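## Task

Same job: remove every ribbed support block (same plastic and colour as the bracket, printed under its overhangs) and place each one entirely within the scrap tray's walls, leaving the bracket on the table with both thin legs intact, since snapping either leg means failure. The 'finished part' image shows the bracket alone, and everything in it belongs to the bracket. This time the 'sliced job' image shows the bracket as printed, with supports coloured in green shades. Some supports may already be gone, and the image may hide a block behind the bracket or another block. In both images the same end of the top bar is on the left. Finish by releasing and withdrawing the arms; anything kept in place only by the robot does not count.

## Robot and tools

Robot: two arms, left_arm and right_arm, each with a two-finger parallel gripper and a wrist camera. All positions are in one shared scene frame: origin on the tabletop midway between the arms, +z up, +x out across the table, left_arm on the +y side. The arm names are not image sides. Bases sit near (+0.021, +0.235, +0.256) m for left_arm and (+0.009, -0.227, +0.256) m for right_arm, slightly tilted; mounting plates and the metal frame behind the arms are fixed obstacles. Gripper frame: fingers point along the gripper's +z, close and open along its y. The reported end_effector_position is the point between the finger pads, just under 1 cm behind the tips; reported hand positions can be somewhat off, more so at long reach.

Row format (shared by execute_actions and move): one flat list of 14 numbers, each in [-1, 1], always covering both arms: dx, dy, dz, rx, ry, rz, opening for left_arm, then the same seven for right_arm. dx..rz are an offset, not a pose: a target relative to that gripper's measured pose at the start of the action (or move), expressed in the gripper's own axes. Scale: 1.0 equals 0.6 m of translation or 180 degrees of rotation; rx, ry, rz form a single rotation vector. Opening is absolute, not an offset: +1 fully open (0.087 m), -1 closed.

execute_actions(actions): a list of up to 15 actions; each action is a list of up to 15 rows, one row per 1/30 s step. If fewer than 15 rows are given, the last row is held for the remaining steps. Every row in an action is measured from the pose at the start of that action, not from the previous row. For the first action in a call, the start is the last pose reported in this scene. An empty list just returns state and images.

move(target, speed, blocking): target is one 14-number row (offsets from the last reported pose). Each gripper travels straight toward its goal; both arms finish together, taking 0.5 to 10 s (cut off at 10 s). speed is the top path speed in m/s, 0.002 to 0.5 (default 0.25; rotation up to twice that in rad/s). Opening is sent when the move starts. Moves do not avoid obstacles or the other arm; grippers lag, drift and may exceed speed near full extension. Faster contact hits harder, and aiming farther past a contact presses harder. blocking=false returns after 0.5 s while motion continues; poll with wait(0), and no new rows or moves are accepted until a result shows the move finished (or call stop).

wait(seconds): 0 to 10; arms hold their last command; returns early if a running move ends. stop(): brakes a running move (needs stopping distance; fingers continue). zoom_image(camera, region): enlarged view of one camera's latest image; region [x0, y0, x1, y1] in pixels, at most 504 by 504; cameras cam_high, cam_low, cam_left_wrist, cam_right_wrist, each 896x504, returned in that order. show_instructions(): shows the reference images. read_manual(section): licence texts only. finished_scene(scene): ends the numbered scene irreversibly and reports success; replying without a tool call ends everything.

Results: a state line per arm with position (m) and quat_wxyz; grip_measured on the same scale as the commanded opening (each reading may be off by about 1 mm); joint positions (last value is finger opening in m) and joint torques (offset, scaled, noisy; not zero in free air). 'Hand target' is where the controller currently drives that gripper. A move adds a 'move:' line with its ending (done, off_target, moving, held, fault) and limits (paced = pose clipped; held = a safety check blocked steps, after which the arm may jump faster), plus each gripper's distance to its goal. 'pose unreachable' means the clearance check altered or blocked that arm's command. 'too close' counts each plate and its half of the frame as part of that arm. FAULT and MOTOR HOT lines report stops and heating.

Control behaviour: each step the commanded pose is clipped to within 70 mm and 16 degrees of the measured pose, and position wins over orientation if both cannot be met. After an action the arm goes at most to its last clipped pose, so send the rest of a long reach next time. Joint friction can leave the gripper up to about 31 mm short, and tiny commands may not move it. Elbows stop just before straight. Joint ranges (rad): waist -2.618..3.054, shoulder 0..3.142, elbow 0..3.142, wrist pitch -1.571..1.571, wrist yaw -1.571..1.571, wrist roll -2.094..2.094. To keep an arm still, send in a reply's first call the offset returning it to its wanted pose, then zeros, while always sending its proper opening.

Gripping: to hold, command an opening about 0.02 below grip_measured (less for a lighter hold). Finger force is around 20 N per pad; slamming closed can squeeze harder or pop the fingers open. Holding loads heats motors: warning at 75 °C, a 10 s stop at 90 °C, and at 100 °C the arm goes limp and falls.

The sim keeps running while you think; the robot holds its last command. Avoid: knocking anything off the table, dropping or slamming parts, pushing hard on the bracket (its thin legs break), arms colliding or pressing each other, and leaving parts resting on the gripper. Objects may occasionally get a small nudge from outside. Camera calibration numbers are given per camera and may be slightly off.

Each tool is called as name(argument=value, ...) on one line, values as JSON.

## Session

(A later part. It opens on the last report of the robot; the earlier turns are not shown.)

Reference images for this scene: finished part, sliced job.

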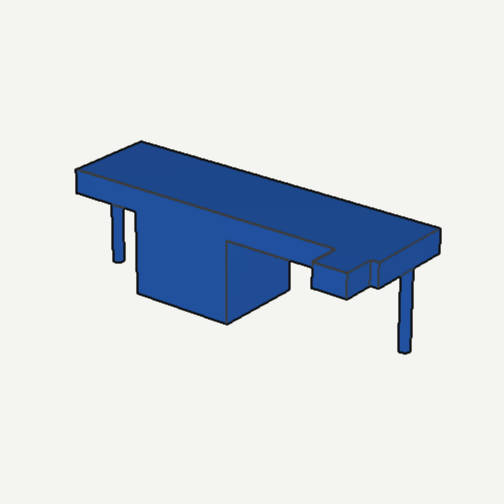

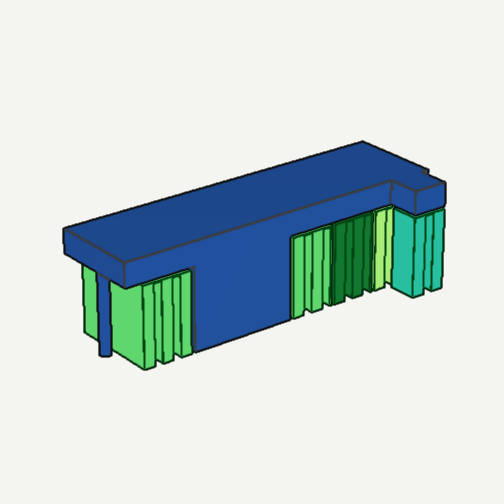

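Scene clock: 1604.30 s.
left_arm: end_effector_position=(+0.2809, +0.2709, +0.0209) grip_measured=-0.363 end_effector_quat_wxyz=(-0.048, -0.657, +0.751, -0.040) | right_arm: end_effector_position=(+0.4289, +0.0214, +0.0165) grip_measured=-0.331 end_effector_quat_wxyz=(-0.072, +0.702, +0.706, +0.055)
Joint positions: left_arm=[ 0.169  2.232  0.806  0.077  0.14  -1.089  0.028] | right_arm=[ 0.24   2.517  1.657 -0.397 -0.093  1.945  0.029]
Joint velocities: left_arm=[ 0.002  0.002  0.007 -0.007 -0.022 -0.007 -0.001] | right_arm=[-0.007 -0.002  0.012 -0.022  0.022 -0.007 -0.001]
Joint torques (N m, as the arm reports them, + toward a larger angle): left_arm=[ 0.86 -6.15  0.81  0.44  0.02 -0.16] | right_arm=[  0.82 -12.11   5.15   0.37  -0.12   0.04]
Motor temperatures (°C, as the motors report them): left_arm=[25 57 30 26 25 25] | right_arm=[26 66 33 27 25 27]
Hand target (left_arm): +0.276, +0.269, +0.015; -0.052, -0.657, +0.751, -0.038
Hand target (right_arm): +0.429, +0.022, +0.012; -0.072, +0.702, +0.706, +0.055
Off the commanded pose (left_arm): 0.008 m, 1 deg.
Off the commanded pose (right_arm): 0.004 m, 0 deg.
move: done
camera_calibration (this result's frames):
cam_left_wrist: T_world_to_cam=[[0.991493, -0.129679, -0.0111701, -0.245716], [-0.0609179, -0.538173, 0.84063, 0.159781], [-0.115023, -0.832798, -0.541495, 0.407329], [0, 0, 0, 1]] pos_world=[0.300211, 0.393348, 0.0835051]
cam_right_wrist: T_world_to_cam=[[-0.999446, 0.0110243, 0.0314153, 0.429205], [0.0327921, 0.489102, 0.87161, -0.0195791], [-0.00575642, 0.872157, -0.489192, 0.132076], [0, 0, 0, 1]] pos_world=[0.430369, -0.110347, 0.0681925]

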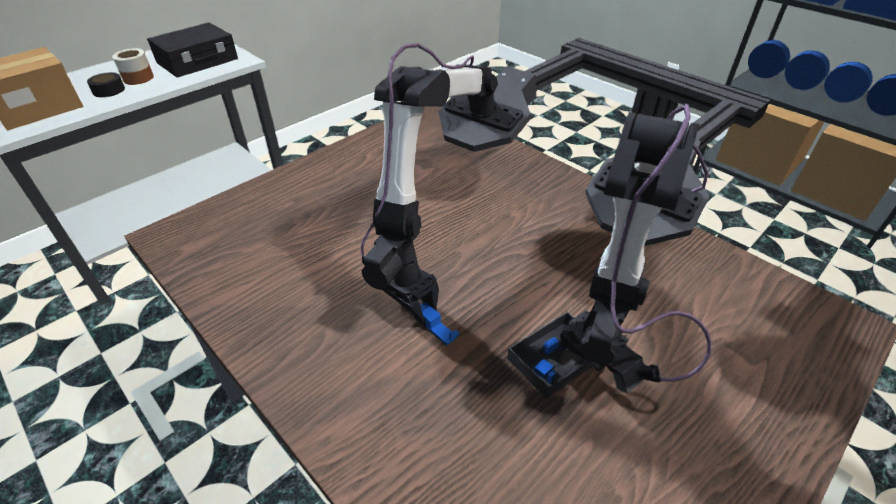

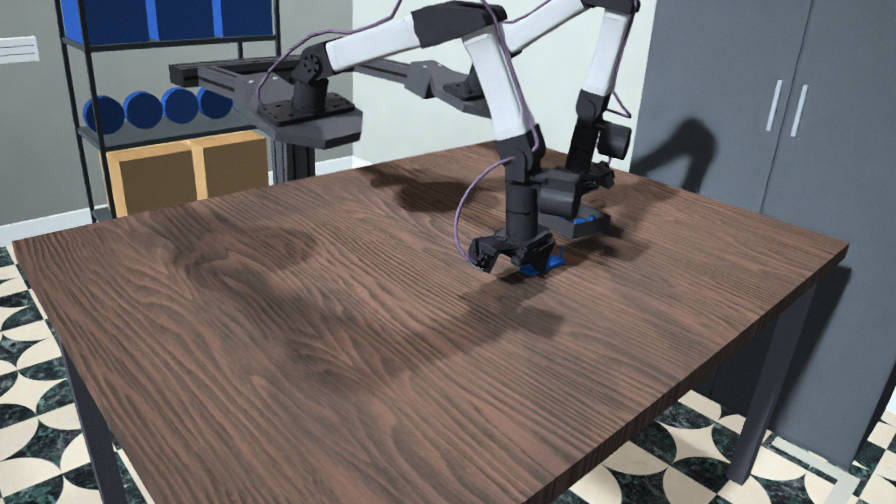

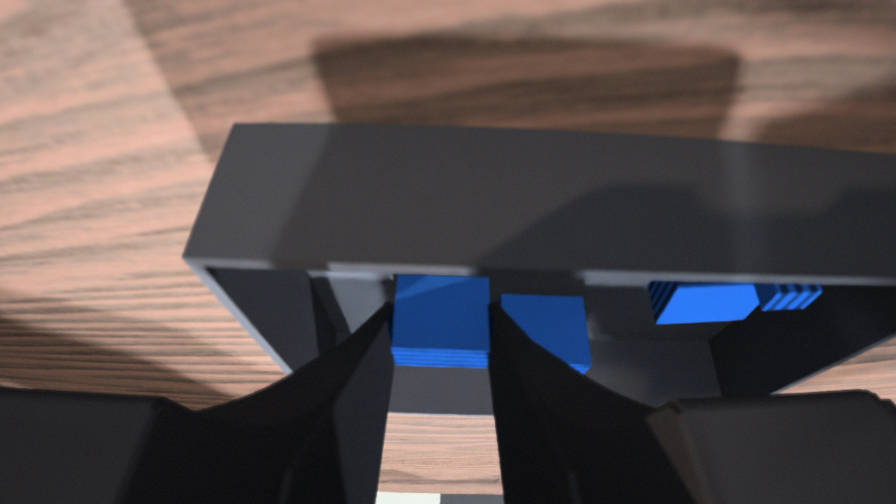

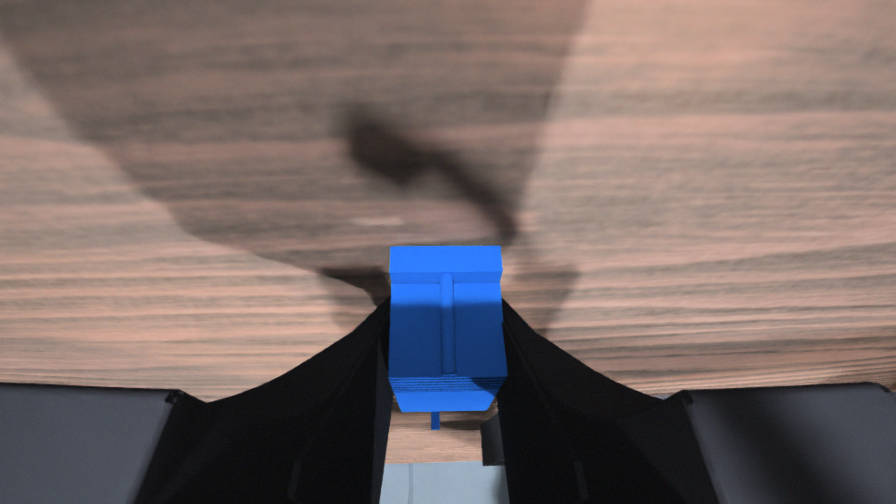

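execute_actions(actions=[[[0,0,0,0,0,0,-0.39,0,0,0.007,0,0,0,-0.39],[0,0,0,0,0,0,-0.385,0,0,0.007,0,0,0,-0.39],[0,0,0,0,0,0,-0.38,0,0,0.007,0,0,0,-0.39],[0,0,0,0,0,0,-0.375,0,0,0.007,0,0,0,-0.39],[0,0,0,0,0,0,-0.37,0,0,0.007,0,0,0,-0.39],[0,0,0,0,0,0,-0.366,0,0,0.007,0,0,0,-0.39],[0,0,0,0,0,0,-0.362,0,0,0.007,0,0,0,-0.39],[0,0,0,0,0,0,-0.358,0,0,0.007,0,0,0,-0.39],[0,0,0,0,0,0,-0.354,0,0,0.007,0,0,0,-0.39],[0,0,0,0,0,0,-0.35,0,0,0.007,0,0,0,-0.39],[0,0,0,0,0,0,-0.34,0,0,0.007,0,0,0,-0.39],[0,0,0,0,0,0,-0.33,0,0,0.007,0,0,0,-0.39],[0,0,0,0,0,0,-0.32,0,0,0.007,0,0,0,-0.39],[0,0,0,0,0,0,-0.31,0,0,0.007,0,0,0,-0.39],[0,0,0,0,0,0,-0.30,0,0,0.007,0,0,0,-0.39]],[[0,0,0,0,0,0,-0.29,0,0,0.007,0,0,0,-0.39],[0,0,0,0,0,0,-0.28,0,0,0.007,0,0,0,-0.39],[0,0,0,0,0,0,-0.27,0,0,0.007,0,0,0,-0.39],[0,0,0,0,0,0,-0.26,0,0,0.007,0,0,0,-0.39],[0,0,0,0,0,0,-0.25,0,0,0.007,0,0,0,-0.39],[0,0,0,0,0,0,-0.24,0,0,0.007,0,0,0,-0.39],[0,0,0,0,0,0,-0.23,0,0,0.007,0,0,0,-0.39],[0,0,0,0,0,0,-0.22,0,0,0.007,0,0,0,-0.39]]])

move(target=[0.012,0.016,-0.135,0,0,0,-0.22, 0,0,0,0,0,0,-0.39], speed=0.06)

Scene clock: 1611.97 s.
left_arm: end_effector_position=(+0.2815, +0.2711, +0.0208) grip_measured=-0.220 end_effector_quat_wxyz=(-0.047, -0.657, +0.751, -0.040) | right_arm: end_effector_position=(+0.4289, +0.0214, +0.0165) grip_measured=-0.331 end_effector_quat_wxyz=(-0.072, +0.702, +0.706, +0.055)
Joint positions: left_arm=[ 0.169  2.232  0.806  0.08   0.14  -1.089  0.034] | right_arm=[ 0.24   2.517  1.657 -0.397 -0.093  1.945  0.029]
Joint velocities: left_arm=[-0.002 -0.007  0.007 -0.081 -0.037 -0.037 -0.   ] | right_arm=[ 0.007 -0.002 -0.007 -0.022  0.022  0.037  0.   ]
Joint torques (N m, as the arm reports them, + toward a larger angle): left_arm=[ 0.88 -8.19  0.78  0.24  0.04 -0.17] | right_arm=[  0.7  -12.13   5.17   0.36  -0.1    0.05]
Motor temperatures (°C, as the motors report them): left_arm=[25 56 30 26 25 25] | right_arm=[26 66 33 27 25 27]
Hand target (left_arm): +0.282, +0.271, +0.021; -0.047, -0.657, +0.751, -0.040
Hand target (right_arm): +0.429, +0.022, +0.012; -0.072, +0.702, +0.706, +0.055
Off the commanded pose (left_arm): 0.000 m, 0 deg.
Off the commanded pose (right_arm): 0.004 m, 0 deg.
camera_calibration (this result's frames):
cam_left_wrist: T_world_to_cam=[[0.991508, -0.12975, -0.00879465, -0.246323], [-0.0630736, -0.538923, 0.83999, 0.160835], [-0.113728, -0.832302, -0.54253, 0.407055], [0, 0, 0, 1]] pos_world=[0.300669, 0.39351, 0.0835739]
cam_right_wrist: T_world_to_cam=[[-0.999446, 0.0110243, 0.0314153, 0.429205], [0.0327921, 0.489102, 0.87161, -0.0195791], [-0.00575642, 0.872157, -0.489192, 0.132076], [0, 0, 0, 1]] pos_world=[0.430369, -0.110347, 0.0681925]

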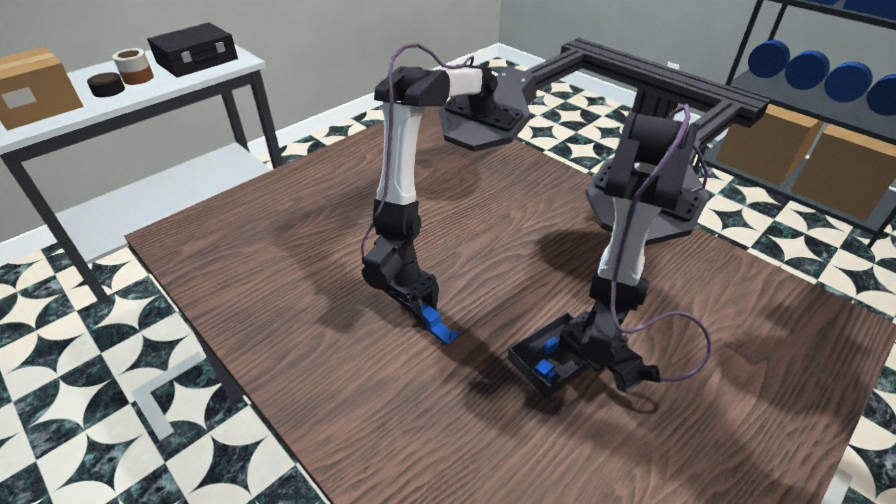

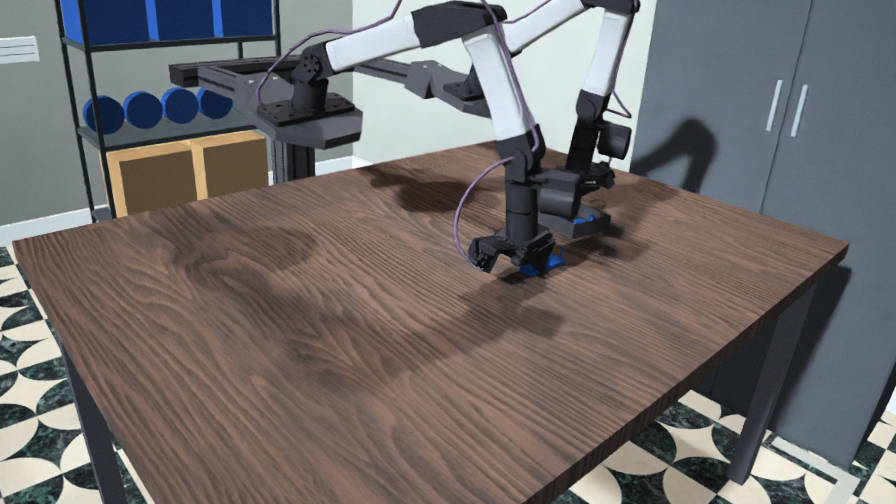

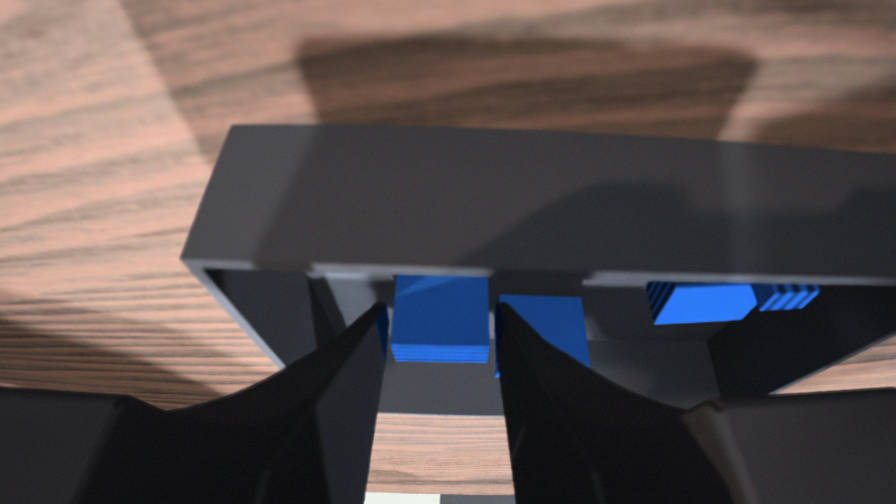

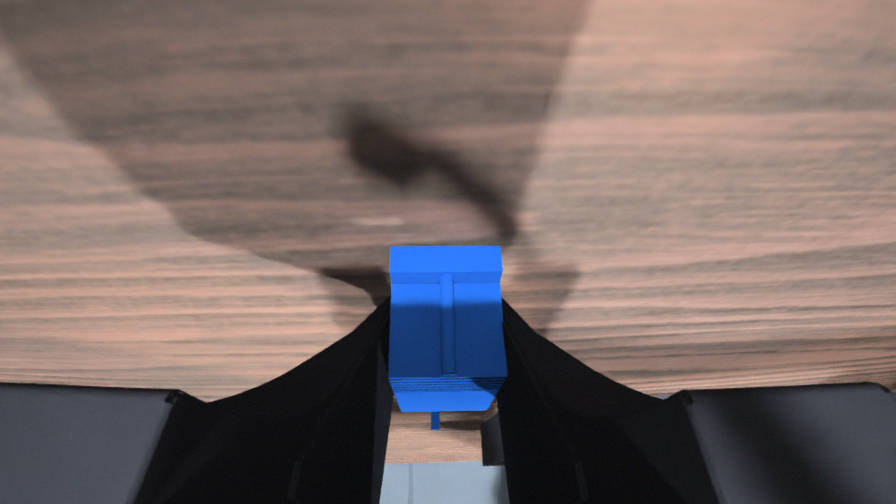

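Scene clock: 1613.83 s.
left_arm: end_effector_position=(+0.2865, +0.2791, +0.1003) grip_measured=-0.220 end_effector_quat_wxyz=(-0.031, -0.654, +0.754, -0.043) | right_arm: end_effector_position=(+0.4289, +0.0214, +0.0165) grip_measured=-0.331 end_effector_quat_wxyz=(-0.072, +0.702, +0.706, +0.055)
Joint positions: left_arm=[ 0.195  1.88   0.729 -0.167  0.14  -1.058  0.034] | right_arm=[ 0.24   2.517  1.657 -0.397 -0.093  1.945  0.029]
Joint velocities: left_arm=[-0.002 -0.007 -0.017 -0.022 -0.037 -0.007 -0.   ] | right_arm=[ 0.007 -0.017 -0.007 -0.037  0.037 -0.007 -0.   ]
Joint torques (N m, as the arm reports them, + toward a larger angle): left_arm=[ 1.97 -8.44  0.39  0.12  0.12 -0.09] | right_arm=[  0.75 -13.2    4.51   0.28  -0.13   0.03]
Motor temperatures (°C, as the motors report them): left_arm=[25 56 30 26 25 25] | right_arm=[26 66 33 27 25 27]
Hand target (left_arm): +0.274, +0.276, +0.103; -0.047, -0.657, +0.751, -0.040
Hand target (right_arm): +0.429, +0.021, +0.017; -0.072, +0.702, +0.706, +0.055
Off the commanded pose (left_arm): 0.015 m, 2 deg.
Off the commanded pose (right_arm): 0.000 m, 0 deg.
move: off_target (left_arm)
camera_calibration (this result's frames):
cam_left_wrist: T_world_to_cam=[[0.990613, -0.135732, 0.0162144, -0.250163], [-0.0892351, -0.552244, 0.828893, 0.111059], [-0.103553, -0.822559, -0.559172, 0.453467], [0, 0, 0, 1]] pos_world=[0.304683, 0.40038, 0.165567]
cam_right_wrist: T_world_to_cam=[[-0.999446, 0.0110243, 0.0314153, 0.429205], [0.0327921, 0.489102, 0.87161, -0.0195791], [-0.00575642, 0.872157, -0.489192, 0.132076], [0, 0, 0, 1]] pos_world=[0.430369, -0.110347, 0.0681925]

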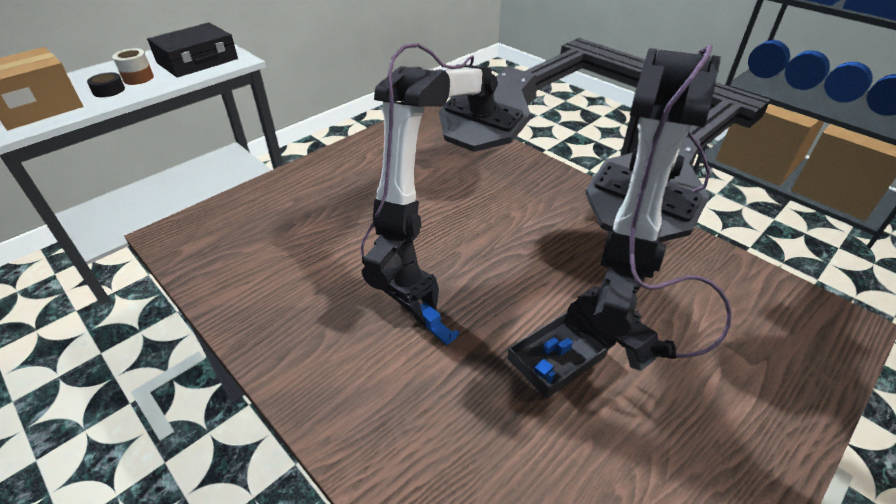

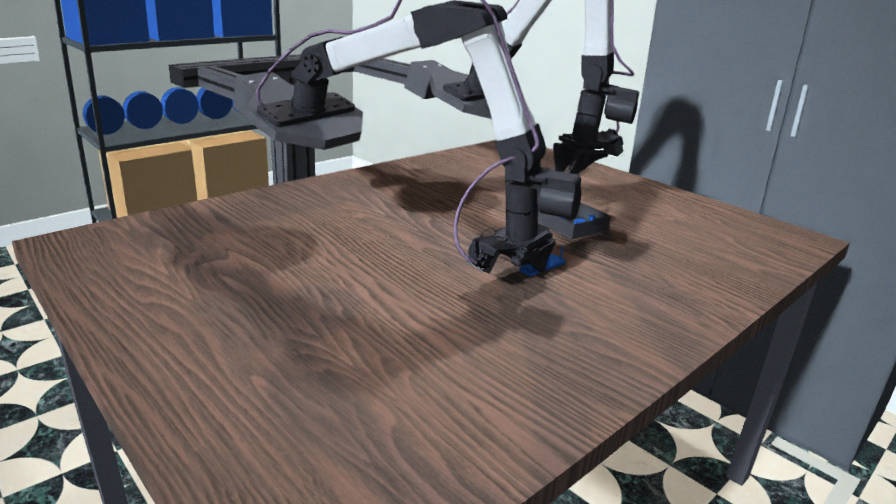

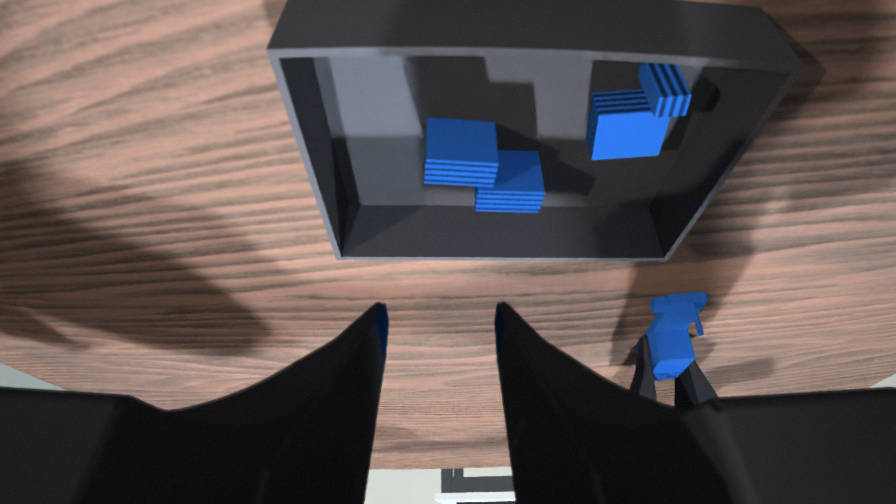

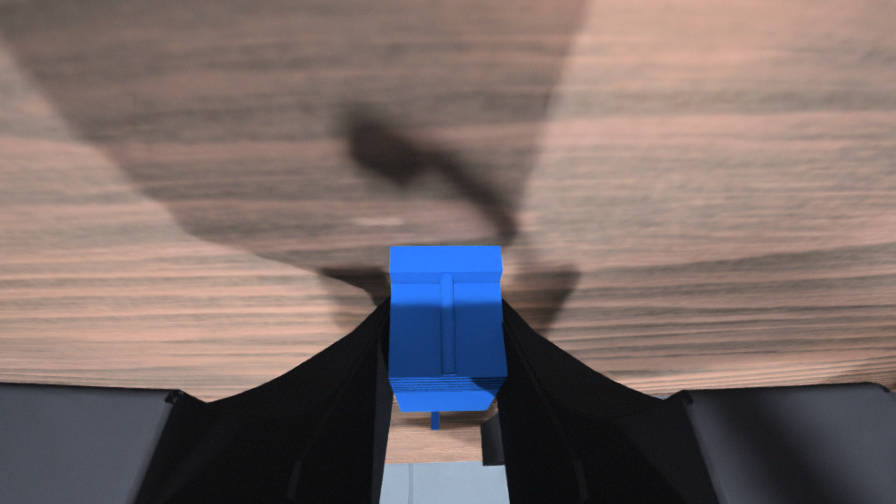

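move(target=[0,0,0,0,0,0,-0.22, -0.0126,-0.0151,-0.0697,0.0905,-0.01,-0.4915,-0.39], speed=0.2)

Scene clock: 1653.20 s.
left_arm: end_effector_position=(+0.2862, +0.2790, +0.1003) grip_measured=-0.220 end_effector_quat_wxyz=(-0.032, -0.654, +0.754, -0.043) | right_arm: end_effector_position=(+0.4242, +0.0043, +0.0604) grip_measured=-0.330 end_effector_quat_wxyz=(-0.086, +0.007, +0.996, -0.008)
Joint positions: left_arm=[ 0.195  1.88   0.729 -0.169  0.14  -1.058  0.034] | right_arm=[ 0.304  2.8    2.497 -1.164  0.039  0.466  0.029]
Joint velocities: left_arm=[-0.007 -0.007 -0.007 -0.051 -0.037  0.022  0.   ] | right_arm=[ 0.002 -0.002 -0.002 -0.095 -0.066 -0.095 -0.   ]
Joint torques (N m, as the arm reports them, + toward a larger angle): left_arm=[ 0.85 -7.36  2.71  0.35  0.01 -0.17] | right_arm=[  2.04 -13.74   8.14  -0.16   0.    -0.05]
Motor temperatures (°C, as the motors report them): left_arm=[25 55 30 25 25 25] | right_arm=[26 69 32 27 25 27]
Hand target (left_arm): +0.287, +0.279, +0.100; -0.031, -0.654, +0.754, -0.043
Hand target (right_arm): +0.420, +0.007, +0.057; -0.090, -0.003, +0.996, -0.012
Off the commanded pose (left_arm): 0.000 m, 0 deg.
Off the commanded pose (right_arm): 0.005 m, 1 deg.
move: done
camera_calibration (this result's frames):
cam_left_wrist: T_world_to_cam=[[0.990591, -0.136043, 0.0149193, -0.249602], [-0.0882669, -0.551763, 0.829317, 0.110465], [-0.104591, -0.82283, -0.55858, 0.453658], [0, 0, 0, 1]] pos_world=[0.304453, 0.400278, 0.165517]
cam_right_wrist: T_world_to_cam=[[-0.0308395, -0.999229, 0.0242771, 0.0171776], [-0.494757, 0.0363652, 0.86827, 0.176635], [-0.868484, 0.0147658, -0.495497, 0.538445], [0, 0, 0, 1]] pos_world=[0.555552, 0.00279045, 0.113014]

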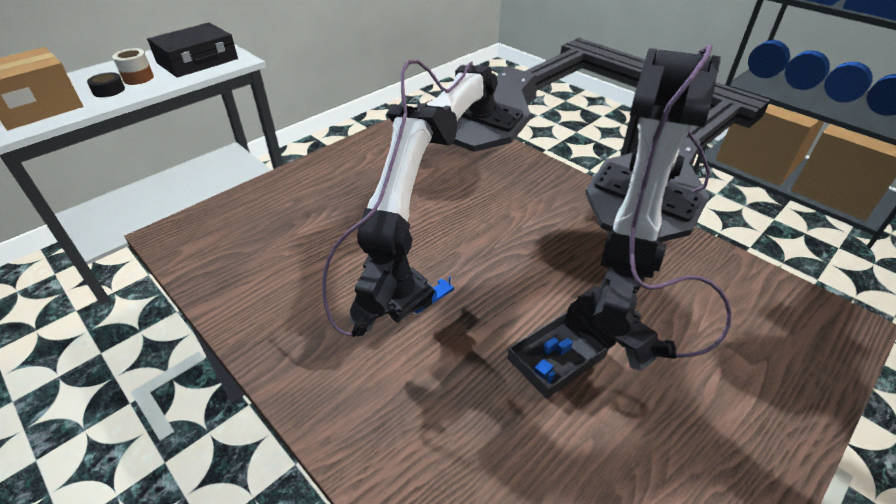

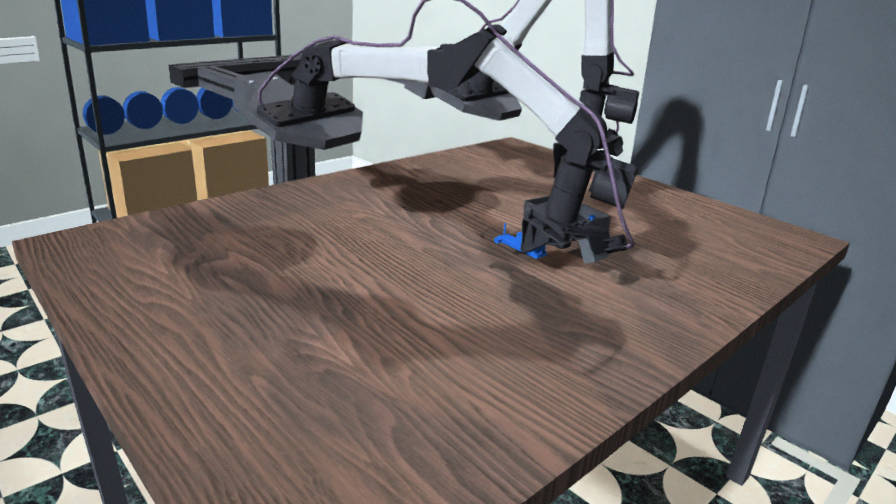

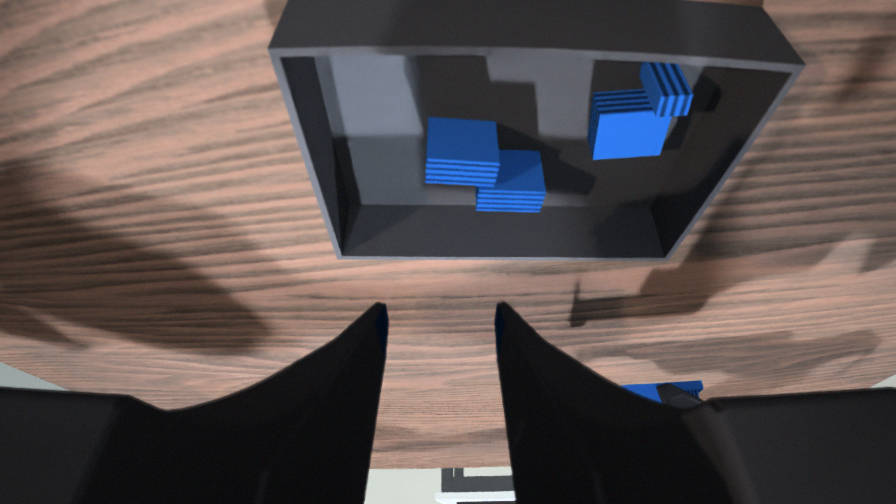

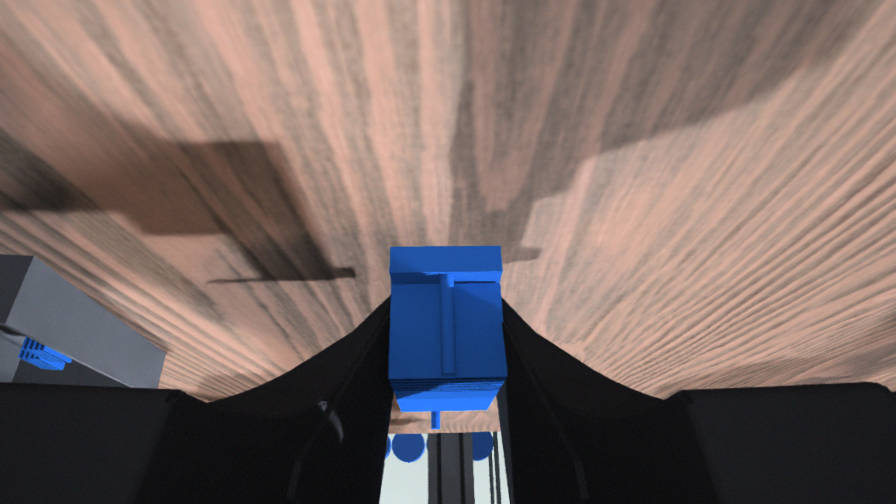

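move(target=[0,0,0,0,0,0,-0.22, 0.0958,-0.0761,0.0264,0.0869,-0.0086,-0.4999,-0.39], speed=0.2)

Scene clock: 1667.80 s.
left_arm: end_effector_position=(+0.2862, +0.2790, +0.1003) grip_measured=-0.220 end_effector_quat_wxyz=(-0.032, -0.654, +0.754, -0.043) | right_arm: end_effector_position=(+0.3700, -0.0414, +0.0537) grip_measured=-0.330 end_effector_quat_wxyz=(-0.049, -0.701, +0.709, -0.064)
Joint positions: left_arm=[ 0.195  1.88   0.729 -0.169  0.14  -1.058  0.034] | right_arm=[ 0.473  2.407  1.552 -0.546  0.284 -0.937  0.029]
Joint velocities: left_arm=[ 0.017 -0.007 -0.007 -0.051 -0.007 -0.051 -0.   ] | right_arm=[ 0.007  0.012 -0.002 -0.007  0.022 -0.037 -0.   ]
Joint torques (N m, as the arm reports them, + toward a larger angle): left_arm=[ 0.9  -7.4   2.66  0.31  0.02 -0.14] | right_arm=[  2.32 -13.32   2.24   0.19   0.08  -0.04]
Motor temperatures (°C, as the motors report them): left_arm=[25 54 30 25 25 25] | right_arm=[26 71 33 27 25 27]
Hand target (left_arm): +0.286, +0.279, +0.100; -0.032, -0.654, +0.754, -0.043
Hand target (right_arm): +0.365, -0.042, +0.055; +0.052, +0.708, -0.701, +0.067
Off the commanded pose (left_arm): 0.000 m, 0 deg.
Off the commanded pose (right_arm): 0.006 m, 1 deg.
move: done
camera_calibration (this result's frames):
cam_left_wrist: T_world_to_cam=[[0.990591, -0.136043, 0.0149193, -0.249602], [-0.0882669, -0.551763, 0.829317, 0.110465], [-0.104591, -0.82283, -0.55858, 0.453658], [0, 0, 0, 1]] pos_world=[0.304453, 0.400278, 0.165517]
cam_right_wrist: T_world_to_cam=[[0.999182, -0.0283605, 0.0288425, -0.371182], [-0.0392431, -0.506761, 0.861193, -0.033397], [-0.0098076, -0.86162, -0.507459, 0.135394], [0, 0, 0, 1]] pos_world=[0.370895, 0.0892073, 0.108174]

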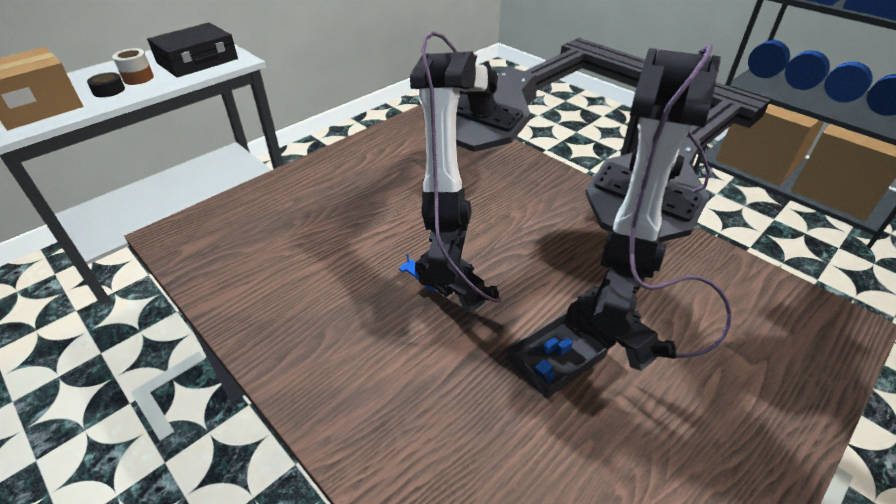

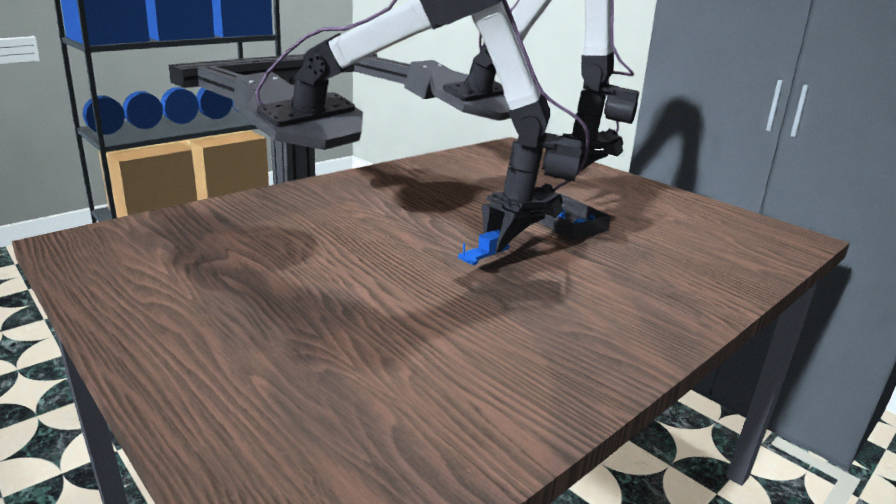

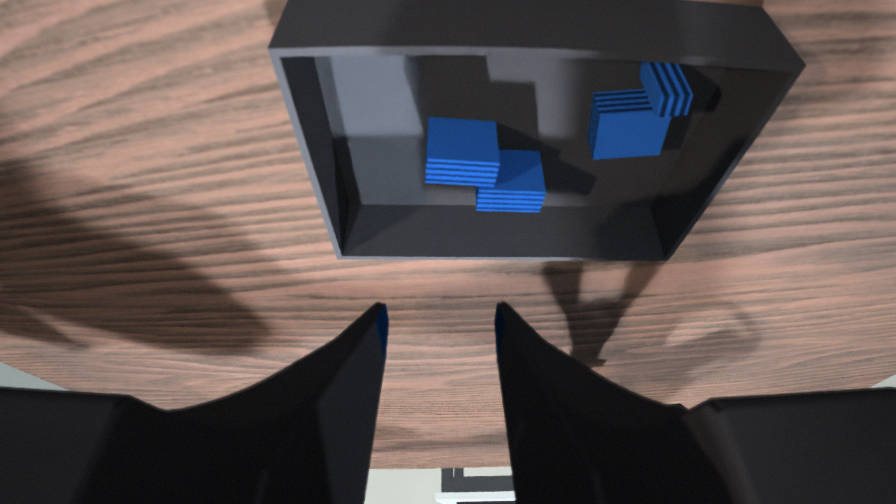

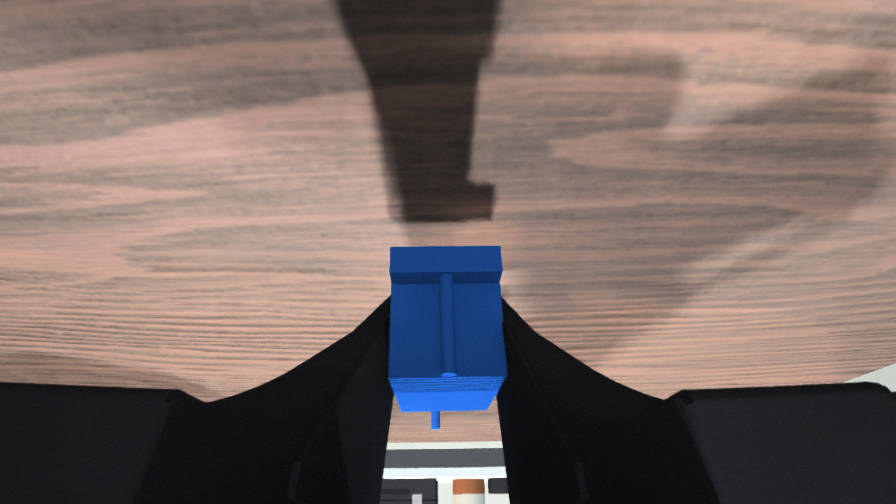

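move(target=[0,0,0,0,0,0,-0.22, -0.1042,-0.0564,0.0352,-0.006,0.007,-0.004,-0.39], speed=0.08)

Scene clock: 1678.20 s.
left_arm: end_effector_position=(+0.2862, +0.2790, +0.1003) grip_measured=-0.220 end_effector_quat_wxyz=(-0.032, -0.654, +0.754, -0.043) | right_arm: end_effector_position=(+0.4070, +0.0152, +0.0269) grip_measured=-0.330 end_effector_quat_wxyz=(-0.058, -0.703, +0.706, -0.061)
Joint positions: left_arm=[ 0.195  1.88   0.729 -0.169  0.14  -1.058  0.034] | right_arm=[ 0.515  2.717  2.108 -0.824  0.288 -0.898  0.029]
Joint velocities: left_arm=[ 0.007 -0.017 -0.007  0.022 -0.022 -0.022  0.   ] | right_arm=[ 0.002 -0.012 -0.002 -0.037  0.022 -0.022 -0.   ]
Joint torques (N m, as the arm reports them, + toward a larger angle): left_arm=[ 0.86 -7.35  2.68  0.31  0.04 -0.18] | right_arm=[  2.83 -12.87   7.27  -0.04   0.06   0.11]
Motor temperatures (°C, as the motors report them): left_arm=[25 53 30 25 25 25] | right_arm=[26 71 33 27 25 27]
Hand target (left_arm): +0.286, +0.279, +0.100; -0.032, -0.654, +0.754, -0.043
Hand target (right_arm): +0.404, +0.018, +0.024; +0.063, +0.704, -0.704, +0.065
Off the commanded pose (left_arm): 0.000 m, 0 deg.
Off the commanded pose (right_arm): 0.004 m, 1 deg.
move: done
camera_calibration (this result's frames):
cam_left_wrist: T_world_to_cam=[[0.990591, -0.136043, 0.0149193, -0.249602], [-0.0882669, -0.551763, 0.829317, 0.110465], [-0.104591, -0.82283, -0.55858, 0.453658], [0, 0, 0, 1]] pos_world=[0.304453, 0.400278, 0.165517]
cam_right_wrist: T_world_to_cam=[[0.999691, -0.0223832, 0.0108491, -0.405502], [-0.0205737, -0.498932, 0.866397, 0.0119734], [-0.0139798, -0.866352, -0.499238, 0.172387], [0, 0, 0, 1]] pos_world=[0.408033, 0.146245, 0.0800877]

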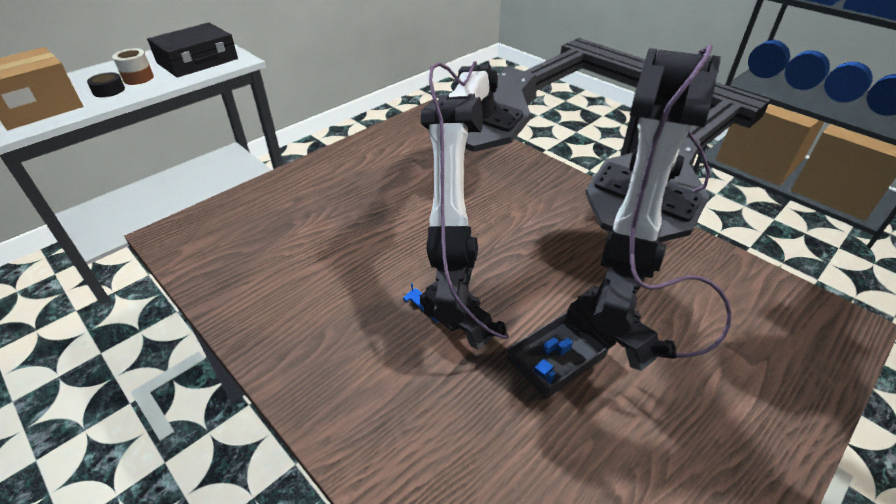

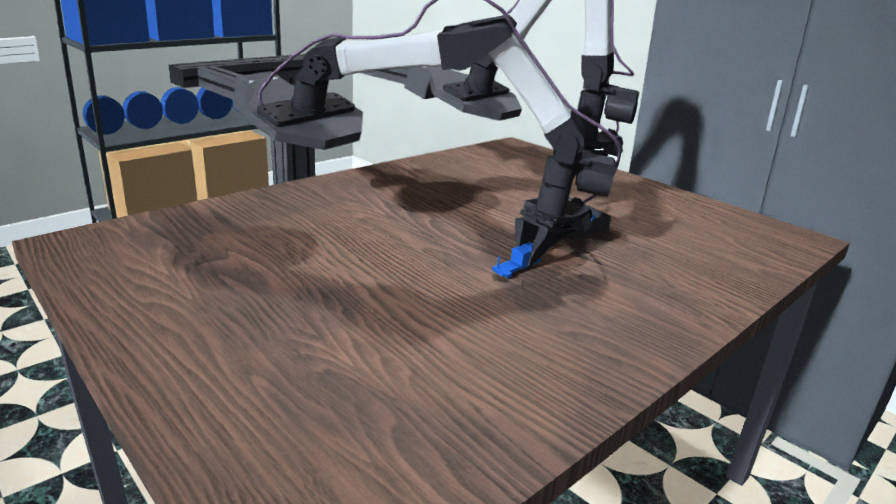

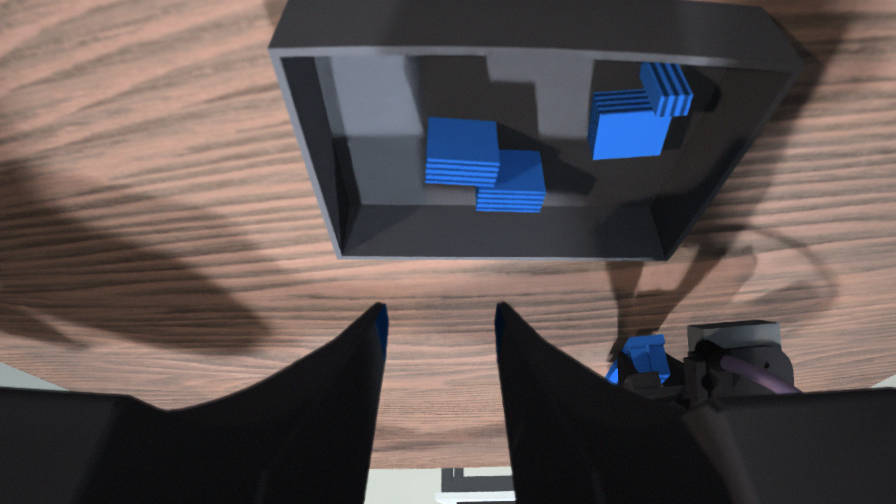

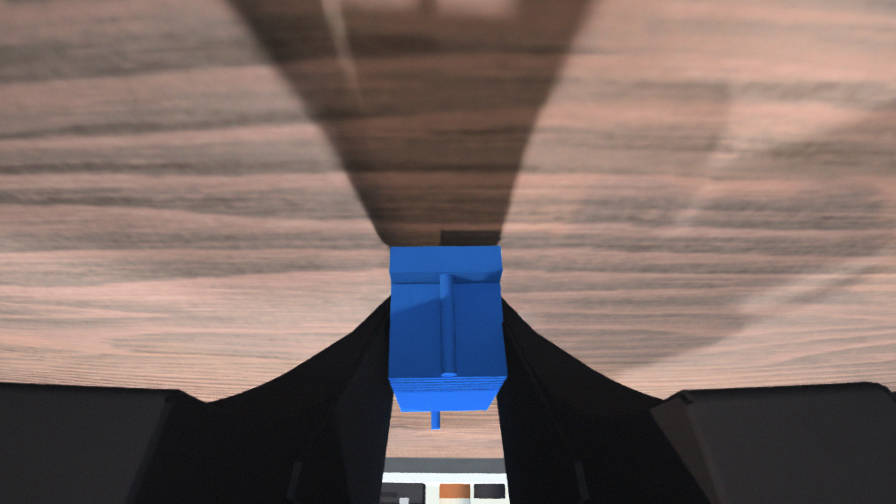

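move(target=[0,0,0,0,0,0,-0.22, -0.0072,0.0035,0.0225,0,0.005,0,-0.39], speed=0.015)

Scene clock: 1682.37 s.
left_arm: end_effector_position=(+0.2862, +0.2790, +0.1003) grip_measured=-0.220 end_effector_quat_wxyz=(-0.032, -0.654, +0.754, -0.043) | right_arm: end_effector_position=(+0.4062, +0.0153, +0.0175) grip_measured=-0.330 end_effector_quat_wxyz=(-0.062, -0.703, +0.706, -0.063)
Joint positions: left_arm=[ 0.195  1.88   0.729 -0.169  0.14  -1.058  0.034] | right_arm=[ 0.515  2.753  2.14  -0.827  0.294 -0.896  0.029]
Joint velocities: left_arm=[-0.012  0.012 -0.002  0.051 -0.022  0.007 -0.001] | right_arm=[ 0.002  0.017  0.002 -0.066  0.051  0.022  0.   ]
Joint torques (N m, as the arm reports them, + toward a larger angle): left_arm=[ 0.91 -7.37  2.68  0.31  0.03 -0.18] | right_arm=[  2.37 -12.84   7.27   0.01   0.02   0.08]
Motor temperatures (°C, as the motors report them): left_arm=[25 53 30 25 25 25] | right_arm=[26 71 33 27 25 27]
Hand target (left_arm): +0.286, +0.279, +0.100; -0.032, -0.654, +0.754, -0.043
Hand target (right_arm): +0.405, +0.017, +0.013; +0.063, +0.703, -0.705, +0.066
Off the commanded pose (left_arm): 0.000 m, 0 deg.
Off the commanded pose (right_arm): 0.005 m, 0 deg.
move: done
camera_calibration (this result's frames):
cam_left_wrist: T_world_to_cam=[[0.990591, -0.136043, 0.0149193, -0.249602], [-0.0882669, -0.551763, 0.829317, 0.110465], [-0.104591, -0.82283, -0.55858, 0.453658], [0, 0, 0, 1]] pos_world=[0.304453, 0.400278, 0.165517]
cam_right_wrist: T_world_to_cam=[[0.999719, -0.0217807, 0.00932176, -0.404628], [-0.0188267, -0.491497, 0.870676, 0.0192098], [-0.0143823, -0.870607, -0.491769, 0.167905], [0, 0, 0, 1]] pos_world=[0.407291, 0.146808, 0.0696168]

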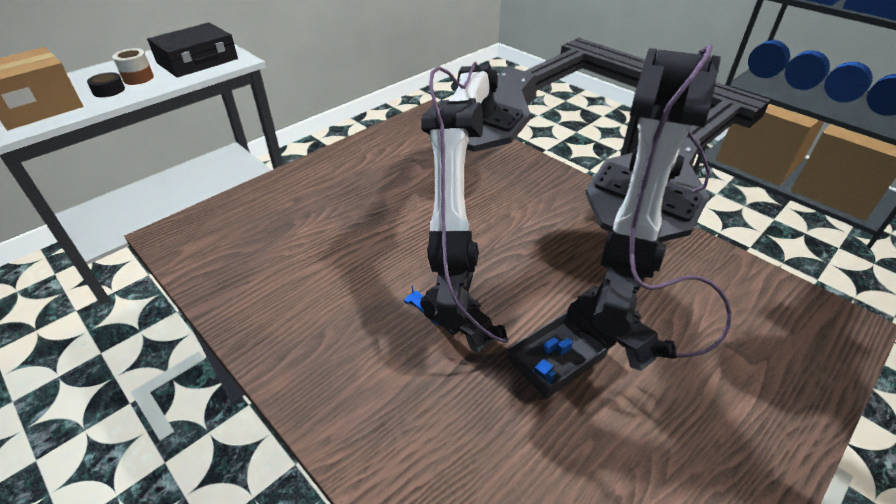

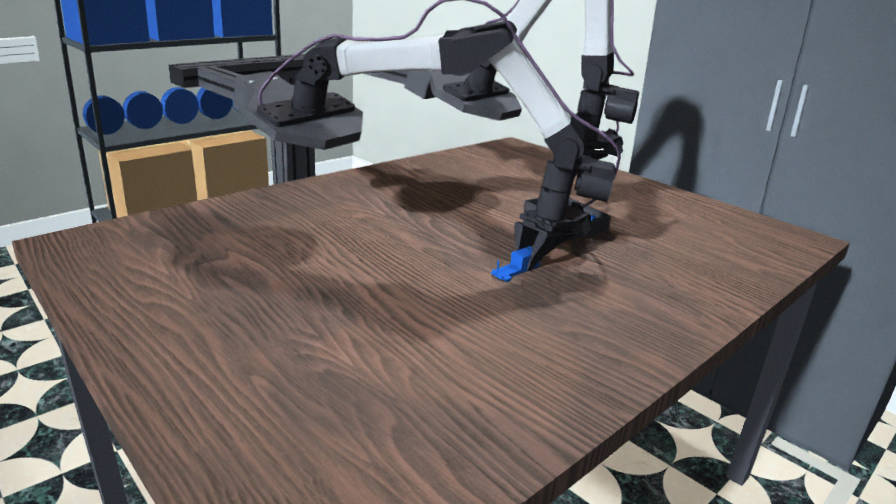

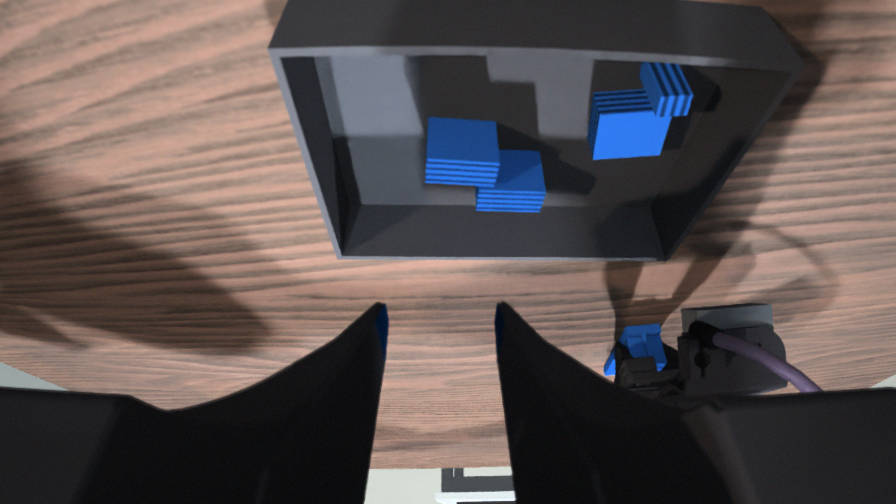

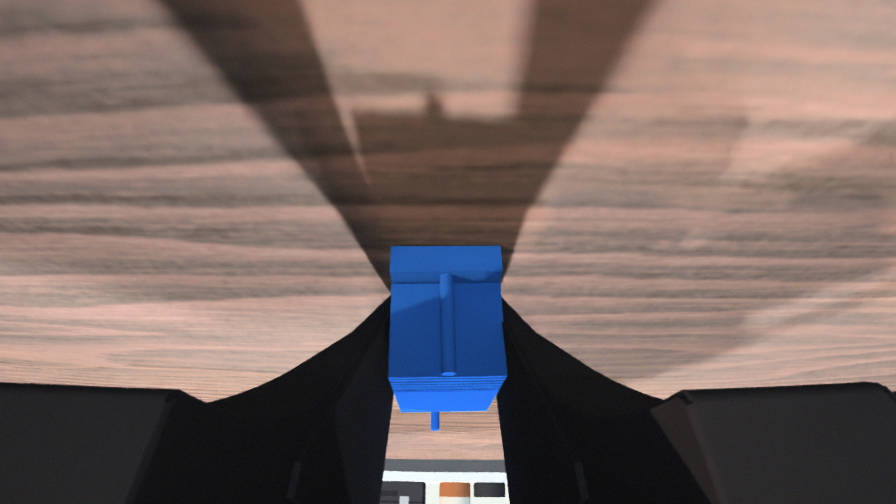

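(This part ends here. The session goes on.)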